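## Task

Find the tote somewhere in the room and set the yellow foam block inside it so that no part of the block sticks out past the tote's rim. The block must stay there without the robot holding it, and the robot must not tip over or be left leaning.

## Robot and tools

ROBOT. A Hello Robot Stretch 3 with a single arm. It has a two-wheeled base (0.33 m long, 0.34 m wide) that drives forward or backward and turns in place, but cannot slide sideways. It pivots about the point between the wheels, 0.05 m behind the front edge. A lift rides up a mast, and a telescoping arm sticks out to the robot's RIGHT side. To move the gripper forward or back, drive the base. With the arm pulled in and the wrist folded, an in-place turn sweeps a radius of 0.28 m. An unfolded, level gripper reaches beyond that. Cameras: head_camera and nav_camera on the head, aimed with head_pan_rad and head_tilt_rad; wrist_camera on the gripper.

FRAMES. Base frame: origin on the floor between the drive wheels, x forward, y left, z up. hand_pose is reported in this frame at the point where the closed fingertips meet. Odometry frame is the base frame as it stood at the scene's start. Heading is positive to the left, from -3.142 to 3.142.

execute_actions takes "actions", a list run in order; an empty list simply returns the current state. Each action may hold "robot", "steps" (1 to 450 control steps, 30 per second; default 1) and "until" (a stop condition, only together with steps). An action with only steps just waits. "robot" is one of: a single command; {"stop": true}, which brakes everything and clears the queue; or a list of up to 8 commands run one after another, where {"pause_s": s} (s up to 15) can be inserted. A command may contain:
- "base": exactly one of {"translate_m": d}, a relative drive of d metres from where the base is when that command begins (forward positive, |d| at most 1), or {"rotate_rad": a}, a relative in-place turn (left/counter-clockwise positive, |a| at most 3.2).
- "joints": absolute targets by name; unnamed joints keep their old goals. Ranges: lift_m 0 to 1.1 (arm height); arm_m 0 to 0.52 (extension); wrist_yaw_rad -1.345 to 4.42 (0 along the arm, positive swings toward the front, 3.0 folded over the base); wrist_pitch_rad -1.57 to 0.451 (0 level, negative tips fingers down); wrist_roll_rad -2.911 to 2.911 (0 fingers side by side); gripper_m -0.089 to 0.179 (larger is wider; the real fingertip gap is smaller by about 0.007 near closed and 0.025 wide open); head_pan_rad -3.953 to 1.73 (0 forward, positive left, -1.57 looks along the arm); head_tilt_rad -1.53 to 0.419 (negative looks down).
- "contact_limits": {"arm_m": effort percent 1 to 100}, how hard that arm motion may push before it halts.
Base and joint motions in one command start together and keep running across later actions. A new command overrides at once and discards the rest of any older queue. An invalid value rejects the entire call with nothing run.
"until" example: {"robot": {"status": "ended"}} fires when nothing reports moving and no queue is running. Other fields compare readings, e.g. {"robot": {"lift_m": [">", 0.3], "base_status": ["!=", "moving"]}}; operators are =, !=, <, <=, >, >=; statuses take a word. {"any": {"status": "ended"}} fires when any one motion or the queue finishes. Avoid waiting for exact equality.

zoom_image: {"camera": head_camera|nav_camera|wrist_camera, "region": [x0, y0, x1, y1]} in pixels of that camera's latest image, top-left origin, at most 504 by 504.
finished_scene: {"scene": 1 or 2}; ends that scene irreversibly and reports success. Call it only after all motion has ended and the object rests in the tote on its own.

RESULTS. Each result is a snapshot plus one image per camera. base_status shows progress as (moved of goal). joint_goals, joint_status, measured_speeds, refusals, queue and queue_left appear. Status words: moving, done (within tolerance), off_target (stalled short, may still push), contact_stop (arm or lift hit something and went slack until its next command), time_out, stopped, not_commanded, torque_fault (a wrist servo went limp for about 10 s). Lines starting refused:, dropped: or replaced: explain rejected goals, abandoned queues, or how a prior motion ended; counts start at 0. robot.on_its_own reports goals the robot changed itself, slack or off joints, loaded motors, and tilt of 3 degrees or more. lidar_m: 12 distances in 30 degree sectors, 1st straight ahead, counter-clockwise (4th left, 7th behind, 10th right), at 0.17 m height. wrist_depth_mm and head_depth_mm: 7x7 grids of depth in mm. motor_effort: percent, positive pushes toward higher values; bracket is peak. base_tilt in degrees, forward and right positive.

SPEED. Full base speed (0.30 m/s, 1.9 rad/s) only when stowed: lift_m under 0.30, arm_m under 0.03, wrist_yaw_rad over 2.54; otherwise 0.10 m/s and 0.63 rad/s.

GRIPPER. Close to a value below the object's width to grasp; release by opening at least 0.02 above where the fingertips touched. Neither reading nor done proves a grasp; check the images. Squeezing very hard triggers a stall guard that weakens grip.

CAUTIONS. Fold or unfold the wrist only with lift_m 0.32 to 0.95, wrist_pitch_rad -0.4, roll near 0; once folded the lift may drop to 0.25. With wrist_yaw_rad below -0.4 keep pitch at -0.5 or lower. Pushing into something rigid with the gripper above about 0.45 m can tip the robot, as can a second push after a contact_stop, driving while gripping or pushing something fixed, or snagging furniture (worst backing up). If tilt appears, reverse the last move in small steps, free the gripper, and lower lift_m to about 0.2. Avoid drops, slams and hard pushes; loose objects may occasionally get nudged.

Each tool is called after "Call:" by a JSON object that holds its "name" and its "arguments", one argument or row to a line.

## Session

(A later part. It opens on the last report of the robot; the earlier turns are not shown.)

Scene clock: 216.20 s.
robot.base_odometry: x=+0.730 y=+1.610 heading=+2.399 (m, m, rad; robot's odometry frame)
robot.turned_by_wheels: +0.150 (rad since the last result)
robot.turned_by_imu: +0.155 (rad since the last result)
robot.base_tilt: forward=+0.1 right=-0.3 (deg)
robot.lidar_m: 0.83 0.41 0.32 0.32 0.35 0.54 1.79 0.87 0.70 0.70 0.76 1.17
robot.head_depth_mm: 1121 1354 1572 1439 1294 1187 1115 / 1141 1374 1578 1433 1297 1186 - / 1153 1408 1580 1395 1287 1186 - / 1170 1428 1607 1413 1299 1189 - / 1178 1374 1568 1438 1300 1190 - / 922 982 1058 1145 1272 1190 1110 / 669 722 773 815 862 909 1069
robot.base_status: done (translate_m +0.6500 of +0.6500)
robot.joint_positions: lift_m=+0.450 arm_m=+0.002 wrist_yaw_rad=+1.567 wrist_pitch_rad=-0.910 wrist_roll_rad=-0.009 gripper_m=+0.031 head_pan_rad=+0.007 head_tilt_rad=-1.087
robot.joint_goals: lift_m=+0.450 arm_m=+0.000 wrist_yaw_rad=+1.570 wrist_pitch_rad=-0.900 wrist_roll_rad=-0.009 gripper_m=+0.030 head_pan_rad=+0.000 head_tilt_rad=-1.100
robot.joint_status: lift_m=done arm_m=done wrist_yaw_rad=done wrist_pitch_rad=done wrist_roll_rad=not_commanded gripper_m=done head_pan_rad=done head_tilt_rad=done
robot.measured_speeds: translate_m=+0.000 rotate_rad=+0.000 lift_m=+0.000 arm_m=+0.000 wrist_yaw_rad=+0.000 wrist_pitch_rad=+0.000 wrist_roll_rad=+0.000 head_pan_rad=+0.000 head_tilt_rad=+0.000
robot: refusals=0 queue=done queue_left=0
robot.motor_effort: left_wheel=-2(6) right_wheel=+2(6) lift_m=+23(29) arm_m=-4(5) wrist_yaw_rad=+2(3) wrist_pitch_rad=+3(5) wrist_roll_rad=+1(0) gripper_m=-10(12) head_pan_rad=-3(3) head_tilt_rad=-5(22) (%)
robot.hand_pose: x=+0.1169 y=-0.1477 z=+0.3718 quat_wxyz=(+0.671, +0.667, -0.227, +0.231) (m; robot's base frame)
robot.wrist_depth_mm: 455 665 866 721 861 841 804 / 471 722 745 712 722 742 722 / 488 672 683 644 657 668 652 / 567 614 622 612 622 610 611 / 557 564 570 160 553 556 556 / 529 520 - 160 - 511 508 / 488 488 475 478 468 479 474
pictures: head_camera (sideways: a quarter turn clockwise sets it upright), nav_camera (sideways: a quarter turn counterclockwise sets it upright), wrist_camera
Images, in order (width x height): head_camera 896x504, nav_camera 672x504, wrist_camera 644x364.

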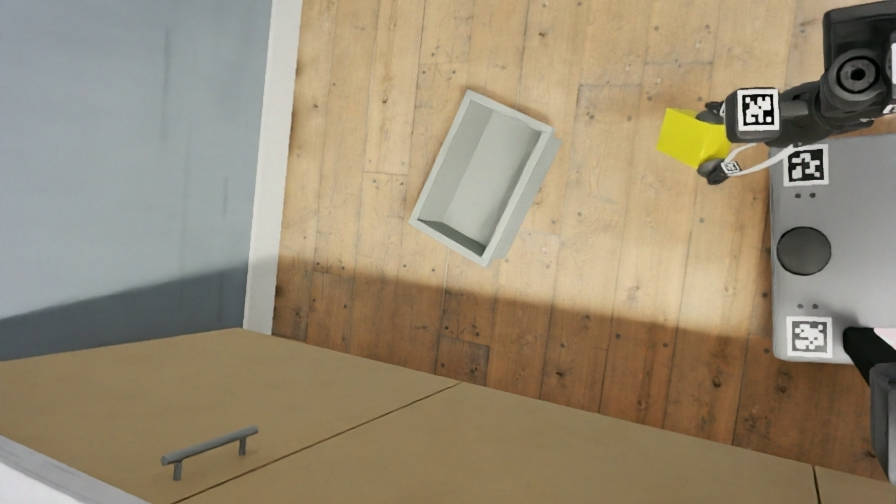

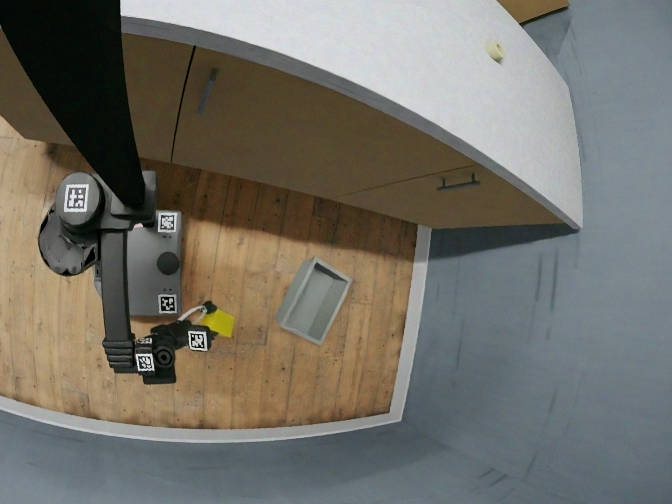

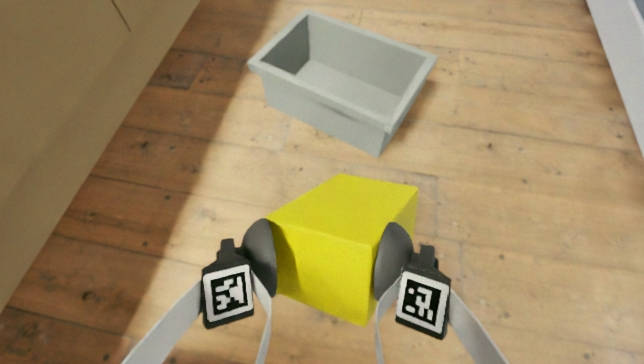

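Call:
{"name": "execute_actions", "arguments": {
  "actions": [
    {"robot":[{"joints":{"lift_m":0.35,"wrist_pitch_rad":-0.4}},{"base":{"translate_m":0.42}}],"steps":450,"until":{"robot":{"status":"ended"}}}
  ]
}}

Scene clock: 230.63 s.
robot.base_odometry: x=+0.420 y=+1.893 heading=+2.399 (m, m, rad; robot's odometry frame)
robot.turned_by_wheels: +0.000 (rad since the last result)
robot.turned_by_imu: +0.002 (rad since the last result)
robot.base_tilt: forward=+0.3 right=-0.5 (deg)
robot.lidar_m: 0.67 0.33 0.27 0.26 0.29 0.44 1.93 0.95 0.76 0.76 0.82 0.78
robot.head_depth_mm: 717 870 1094 1398 1297 1185 1105 / 727 882 1121 1391 1302 1180 - / 738 900 1149 1404 1300 1181 - / 750 911 1171 1409 1305 1178 - / 760 928 1156 1404 1307 1188 - / 723 803 861 930 1002 1146 1109 / 595 548 630 663 702 747 785
robot.base_status: done (translate_m +0.4200 of +0.4200)
robot.joint_positions: lift_m=+0.350 arm_m=+0.002 wrist_yaw_rad=+1.567 wrist_pitch_rad=-0.423 wrist_roll_rad=-0.009 gripper_m=+0.031 head_pan_rad=+0.007 head_tilt_rad=-1.087
robot.joint_goals: lift_m=+0.350 arm_m=+0.000 wrist_yaw_rad=+1.570 wrist_pitch_rad=-0.400 wrist_roll_rad=-0.009 gripper_m=+0.030 head_pan_rad=+0.000 head_tilt_rad=-1.100
robot.joint_status: lift_m=done arm_m=done wrist_yaw_rad=done wrist_pitch_rad=done wrist_roll_rad=not_commanded gripper_m=done head_pan_rad=done head_tilt_rad=done
robot.measured_speeds: translate_m=+0.000 rotate_rad=+0.000 lift_m=+0.000 arm_m=+0.000 wrist_yaw_rad=+0.000 wrist_pitch_rad=+0.000 wrist_roll_rad=+0.000 head_pan_rad=+0.000 head_tilt_rad=+0.000
robot: refusals=0 queue=done queue_left=0
robot.motor_effort: left_wheel=-2(3) right_wheel=+2(6) lift_m=+23(23) arm_m=-4(5) wrist_yaw_rad=+2(3) wrist_pitch_rad=+7(5) wrist_roll_rad=+1(0) gripper_m=-11(10) head_pan_rad=-4(3) head_tilt_rad=-5(5) (%)
robot.hand_pose: x=+0.2024 y=-0.1479 z=+0.3617 quat_wxyz=(+0.597, +0.591, -0.382, +0.385) (m; robot's base frame)
robot.wrist_depth_mm: 395 505 661 625 592 576 543 / 390 528 714 679 645 617 584 / 399 541 792 744 706 670 626 / 405 557 844 788 753 715 676 / 415 643 746 161 694 719 699 / 471 597 - 159 - 605 599 / 473 514 495 512 499 513 507
pictures: head_camera (sideways: a quarter turn clockwise sets it upright), nav_camera (sideways: a quarter turn counterclockwise sets it upright), wrist_camera
Images, in order (width x height): head_camera 896x504, nav_camera 672x504, wrist_camera 644x364.

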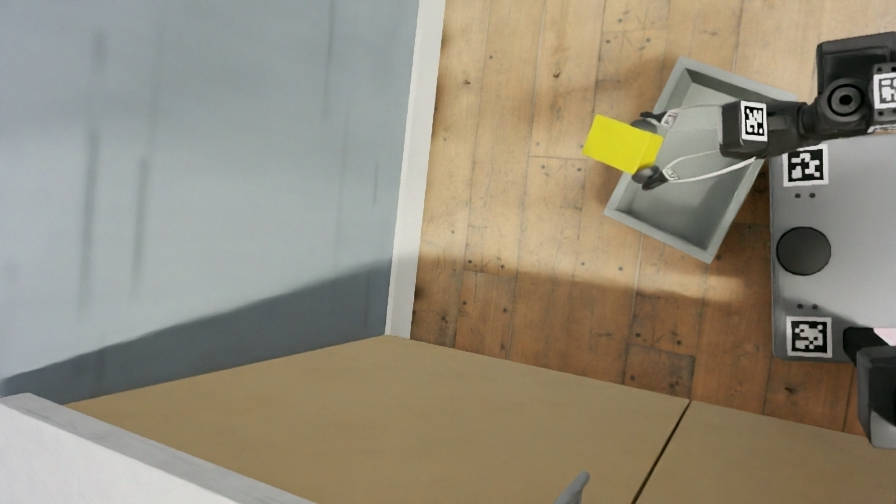

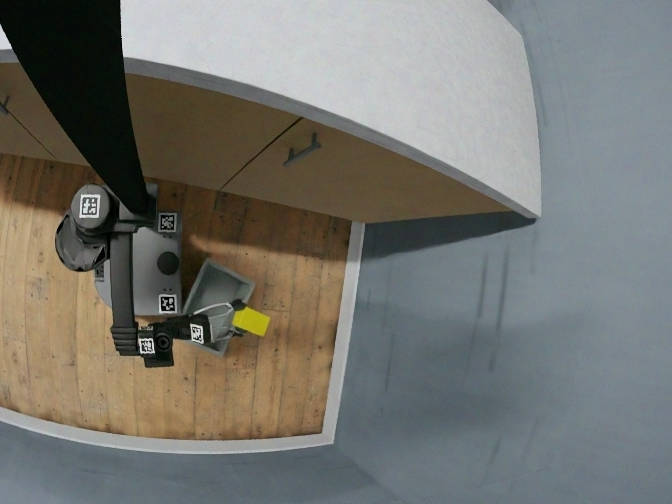

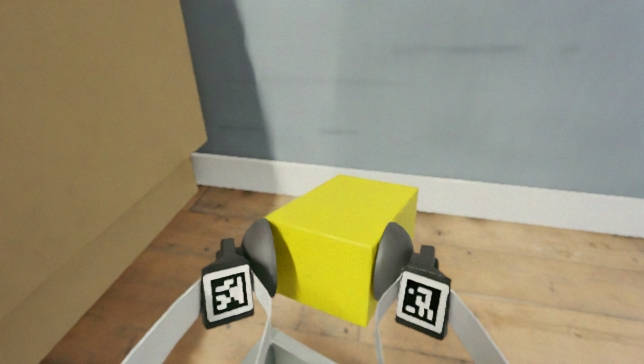

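Call:
{"name": "execute_actions", "arguments": {
  "actions": [
    {"robot":[{"base":{"translate_m":-0.07}},{"joints":{"wrist_pitch_rad":-0.8}},{"joints":{"lift_m":0.33}}],"steps":450,"until":{"robot":{"status":"ended"}}}
  ]
}}

Scene clock: 238.87 s.
robot.base_odometry: x=+0.472 y=+1.846 heading=+2.399 (m, m, rad; robot's odometry frame)
robot.turned_by_wheels: +0.000 (rad since the last result)
robot.turned_by_imu: +0.001 (rad since the last result)
robot.base_tilt: forward=+0.1 right=-0.3 (deg)
robot.lidar_m: 0.70 0.34 0.28 0.27 0.30 0.46 1.92 0.94 0.75 0.75 0.81 0.85
robot.head_depth_mm: 785 952 1198 1413 1305 1184 1104 / 796 967 1223 1421 1299 1159 - / 806 981 1256 1437 1301 1159 - / 816 999 1286 1436 1304 1180 - / 830 1017 1258 1416 1307 1191 - / 778 835 895 960 1043 1165 1115 / 604 588 653 690 729 774 818
robot.base_status: done (translate_m -0.0700 of -0.0700)
robot.joint_positions: lift_m=+0.330 arm_m=+0.002 wrist_yaw_rad=+1.567 wrist_pitch_rad=-0.812 wrist_roll_rad=-0.009 gripper_m=+0.031 head_pan_rad=+0.007 head_tilt_rad=-1.087
robot.joint_goals: lift_m=+0.330 arm_m=+0.000 wrist_yaw_rad=+1.570 wrist_pitch_rad=-0.800 wrist_roll_rad=-0.009 gripper_m=+0.030 head_pan_rad=+0.000 head_tilt_rad=-1.100
robot.joint_status: lift_m=done arm_m=done wrist_yaw_rad=done wrist_pitch_rad=done wrist_roll_rad=not_commanded gripper_m=done head_pan_rad=done head_tilt_rad=done
robot.measured_speeds: translate_m=+0.000 rotate_rad=+0.000 lift_m=+0.000 arm_m=+0.000 wrist_yaw_rad=+0.000 wrist_pitch_rad=+0.000 wrist_roll_rad=+0.000 head_pan_rad=+0.000 head_tilt_rad=+0.000
robot: refusals=0 queue=done queue_left=0
robot.motor_effort: left_wheel=-2(6) right_wheel=+2(3) lift_m=+23(23) arm_m=-5(4) wrist_yaw_rad=+3(3) wrist_pitch_rad=+3(8) wrist_roll_rad=+0(1) gripper_m=-11(11) head_pan_rad=-4(4) head_tilt_rad=-4(6) (%)
robot.hand_pose: x=+0.1375 y=-0.1477 z=+0.2663 quat_wxyz=(+0.659, +0.655, -0.260, +0.264) (m; robot's base frame)
robot.wrist_depth_mm: 405 633 797 765 737 690 661 / 416 641 692 673 661 678 670 / 476 596 588 578 584 585 580 / 499 519 432 413 378 515 518 / 462 469 372 160 381 401 456 / 420 417 - 160 - 403 418 / 387 386 379 377 377 378 381
pictures: head_camera (sideways: a quarter turn clockwise sets it upright), nav_camera (sideways: a quarter turn counterclockwise sets it upright), wrist_camera
Images, in order (width x height): head_camera 896x504, nav_camera 672x504, wrist_camera 644x364.

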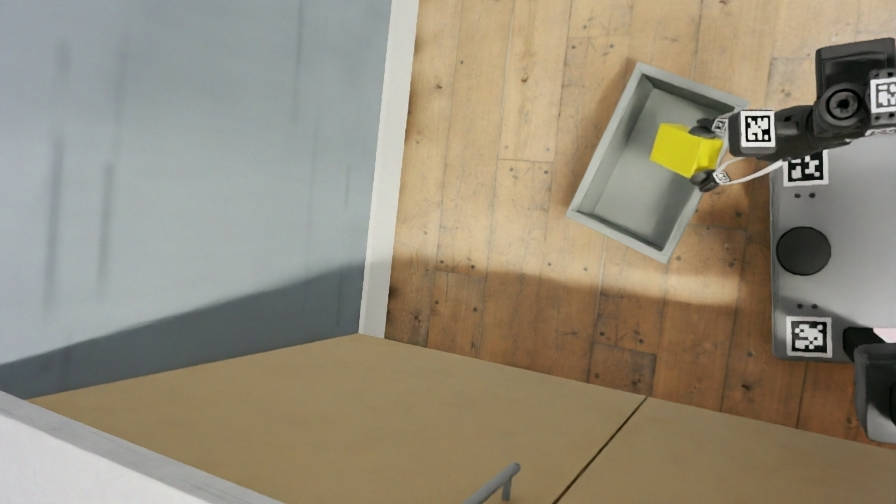

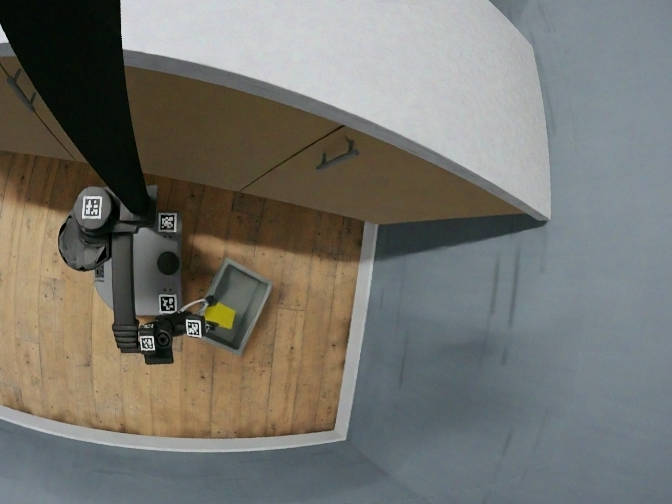

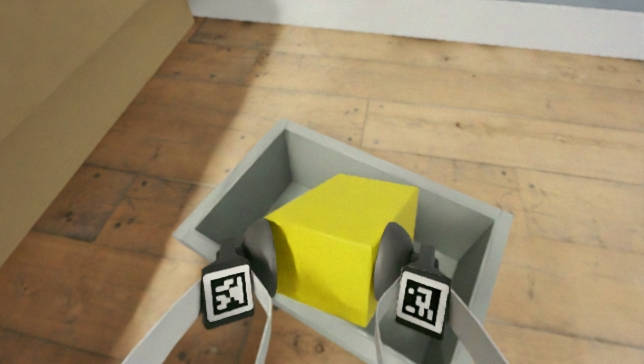

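Forward 5 cm, lower a bit, release.

Call:
{"name": "execute_actions", "arguments": {
  "actions": [
    {"robot":[{"base":{"translate_m":0.06}},{"joints":{"lift_m":0.27}},{"joints":{"gripper_m":0.14}},{"pause_s":0.5},{"joints":{"lift_m":0.42}}],"steps":450,"until":{"robot":{"status":"ended"}}}
  ]
}}

Scene clock: 249.10 s.
robot.base_odometry: x=+0.428 y=+1.887 heading=+2.399 (m, m, rad; robot's odometry frame)
robot.turned_by_wheels: +0.000 (rad since the last result)
robot.turned_by_imu: +0.002 (rad since the last result)
robot.base_tilt: forward=+0.3 right=-0.3 (deg)
robot.lidar_m: 0.68 0.33 0.27 0.26 0.29 0.44 1.94 0.95 0.76 0.75 0.82 0.79
robot.head_depth_mm: 727 881 1116 1396 1298 1187 1121 / 736 895 1133 1392 1293 1147 - / 746 908 1162 1412 1298 1199 - / 759 926 1184 1407 1300 1177 - / 769 943 1167 1414 1301 1195 - / 728 809 862 930 1009 1149 1105 / 594 551 633 666 708 750 781
robot.base_status: done (translate_m +0.0600 of +0.0600)
robot.joint_positions: lift_m=+0.420 arm_m=+0.002 wrist_yaw_rad=+1.567 wrist_pitch_rad=-0.812 wrist_roll_rad=-0.009 gripper_m=+0.140 head_pan_rad=+0.007 head_tilt_rad=-1.087
robot.joint_goals: lift_m=+0.420 arm_m=+0.000 wrist_yaw_rad=+1.570 wrist_pitch_rad=-0.800 wrist_roll_rad=-0.009 gripper_m=+0.140 head_pan_rad=+0.000 head_tilt_rad=-1.100
robot.joint_status: lift_m=done arm_m=done wrist_yaw_rad=done wrist_pitch_rad=done wrist_roll_rad=not_commanded gripper_m=done head_pan_rad=done head_tilt_rad=done
robot.measured_speeds: translate_m=+0.000 rotate_rad=+0.000 lift_m=+0.000 arm_m=+0.000 wrist_yaw_rad=+0.000 wrist_pitch_rad=+0.000 wrist_roll_rad=+0.000 head_pan_rad=+0.000 head_tilt_rad=+0.000
robot: refusals=0 queue=done queue_left=0
robot.motor_effort: left_wheel=-3(5) right_wheel=+2(5) lift_m=+29(30) arm_m=-5(5) wrist_yaw_rad=+3(3) wrist_pitch_rad=+3(3) wrist_roll_rad=+0(0) gripper_m=+0(97) head_pan_rad=-4(3) head_tilt_rad=-5(4) (%)
robot.hand_pose: x=+0.1374 y=-0.1477 z=+0.3560 quat_wxyz=(+0.659, +0.655, -0.260, +0.263) (m; robot's base frame)
robot.wrist_depth_mm: 392 530 783 730 698 655 628 / 406 553 818 801 762 722 699 / 419 665 700 710 716 703 704 / 425 619 639 618 640 626 613 / 498 582 549 496 565 564 559 / 502 - 492 507 433 - 511 / 472 463 452 466 423 452 464
pictures: head_camera (sideways: a quarter turn clockwise sets it upright), nav_camera (sideways: a quarter turn counterclockwise sets it upright), wrist_camera
Images, in order (width x height): head_camera 896x504, nav_camera 672x504, wrist_camera 644x364.

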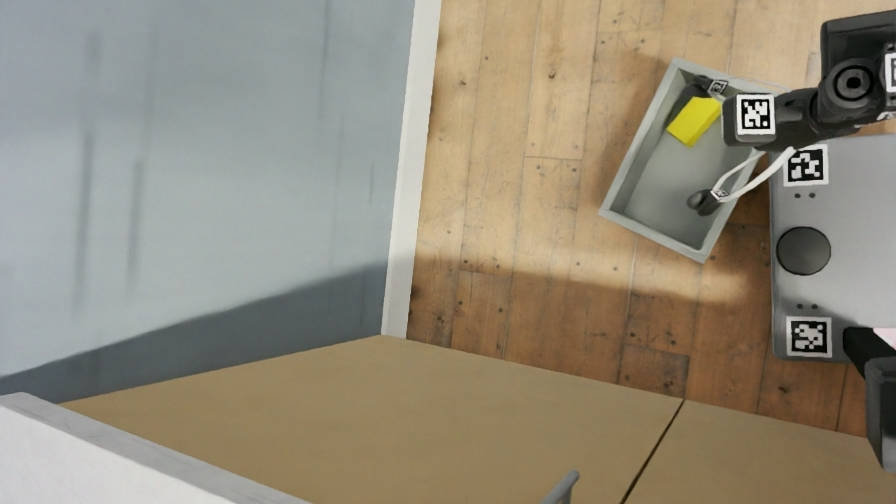

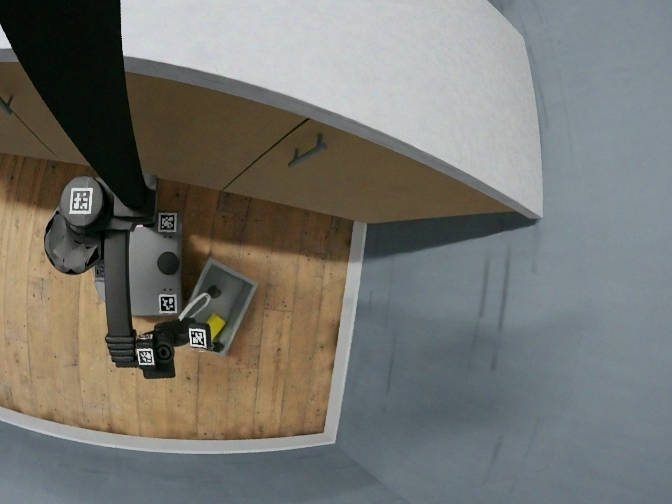

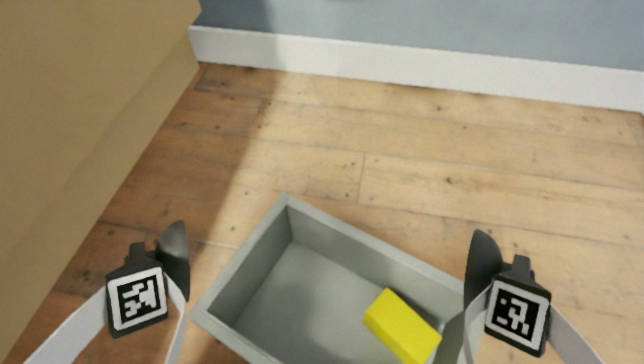

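In. Back off slightly so the base doesn't touch the tote.

Call:
{"name": "execute_actions", "arguments": {
  "actions": [
    {"robot":{"base":{"translate_m":-0.08}},"steps":100,"until":{"robot":{"status":"ended"}}}
  ]
}}

Call:
{"name": "finished_scene", "arguments": {
  "scene": 1
}}

Scene clock: 254.90 s.
robot.base_odometry: x=+0.487 y=+1.833 heading=+2.399 (m, m, rad; robot's odometry frame)
robot.turned_by_wheels: +0.000 (rad since the last result)
robot.turned_by_imu: +0.001 (rad since the last result)
robot.base_tilt: forward=+0.1 right=-0.4 (deg)
robot.lidar_m: 0.71 0.35 0.28 0.28 0.30 0.46 1.91 0.93 0.75 0.74 0.81 0.87
robot.head_depth_mm: 803 972 1231 1431 1297 1191 1118 / 815 993 1256 1435 1305 1174 - / 826 1010 1288 1435 1280 1195 - / 837 1025 1318 1435 1301 1177 - / 850 1044 1288 1420 1302 1191 - / 793 839 904 970 1058 1162 1111 / 609 609 660 691 737 779 817
robot.base_status: done (translate_m -0.0800 of -0.0800)
robot.joint_positions: lift_m=+0.420 arm_m=+0.002 wrist_yaw_rad=+1.567 wrist_pitch_rad=-0.812 wrist_roll_rad=-0.009 gripper_m=+0.140 head_pan_rad=+0.007 head_tilt_rad=-1.087
robot.joint_goals: lift_m=+0.420 arm_m=+0.000 wrist_yaw_rad=+1.570 wrist_pitch_rad=-0.800 wrist_roll_rad=-0.009 gripper_m=+0.140 head_pan_rad=+0.000 head_tilt_rad=-1.100
robot.joint_status: lift_m=done arm_m=done wrist_yaw_rad=done wrist_pitch_rad=done wrist_roll_rad=not_commanded gripper_m=done head_pan_rad=done head_tilt_rad=done
robot.measured_speeds: translate_m=+0.000 rotate_rad=+0.000 lift_m=+0.000 arm_m=+0.000 wrist_yaw_rad=+0.000 wrist_pitch_rad=+0.000 wrist_roll_rad=+0.000 head_pan_rad=+0.000 head_tilt_rad=+0.000
robot: refusals=0 queue=done queue_left=0
robot.motor_effort: left_wheel=-2(7) right_wheel=+3(4) lift_m=+29(29) arm_m=-5(5) wrist_yaw_rad=+4(3) wrist_pitch_rad=+3(3) wrist_roll_rad=+1(0) gripper_m=+0(0) head_pan_rad=-4(3) head_tilt_rad=-5(4) (%)
robot.hand_pose: x=+0.1374 y=-0.1477 z=+0.3560 quat_wxyz=(+0.659, +0.655, -0.260, +0.263) (m; robot's base frame)
robot.wrist_depth_mm: 407 552 851 815 760 747 684 / 413 587 819 827 812 791 748 / 425 662 715 715 700 706 714 / 448 626 628 524 623 619 632 / 514 578 540 561 480 560 554 / 502 - 505 503 467 - 504 / 474 460 466 464 448 455 461
pictures: head_camera (sideways: a quarter turn clockwise sets it upright), nav_camera (sideways: a quarter turn counterclockwise sets it upright), wrist_camera
Images, in order (width x height): head_camera 896x504, nav_camera 672x504, wrist_camera 644x364.

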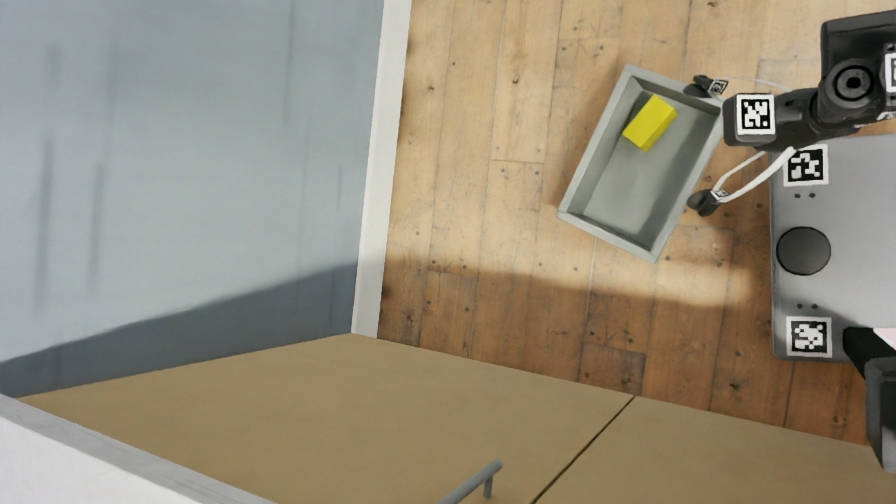

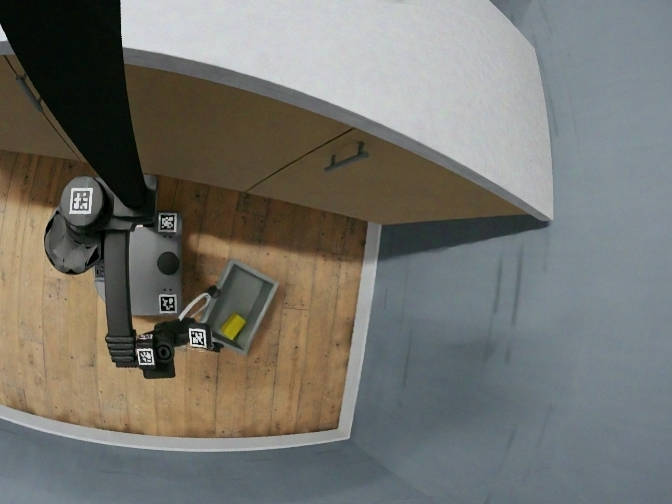

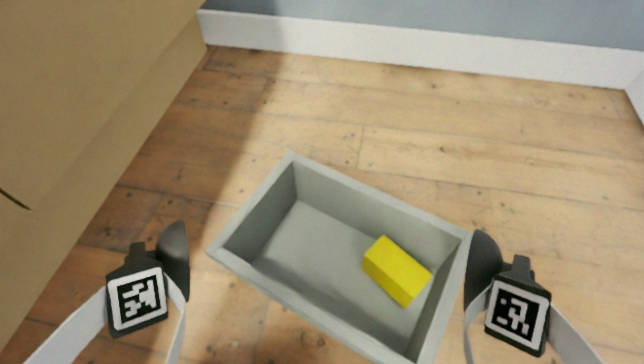

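The scene is finished: the task was done.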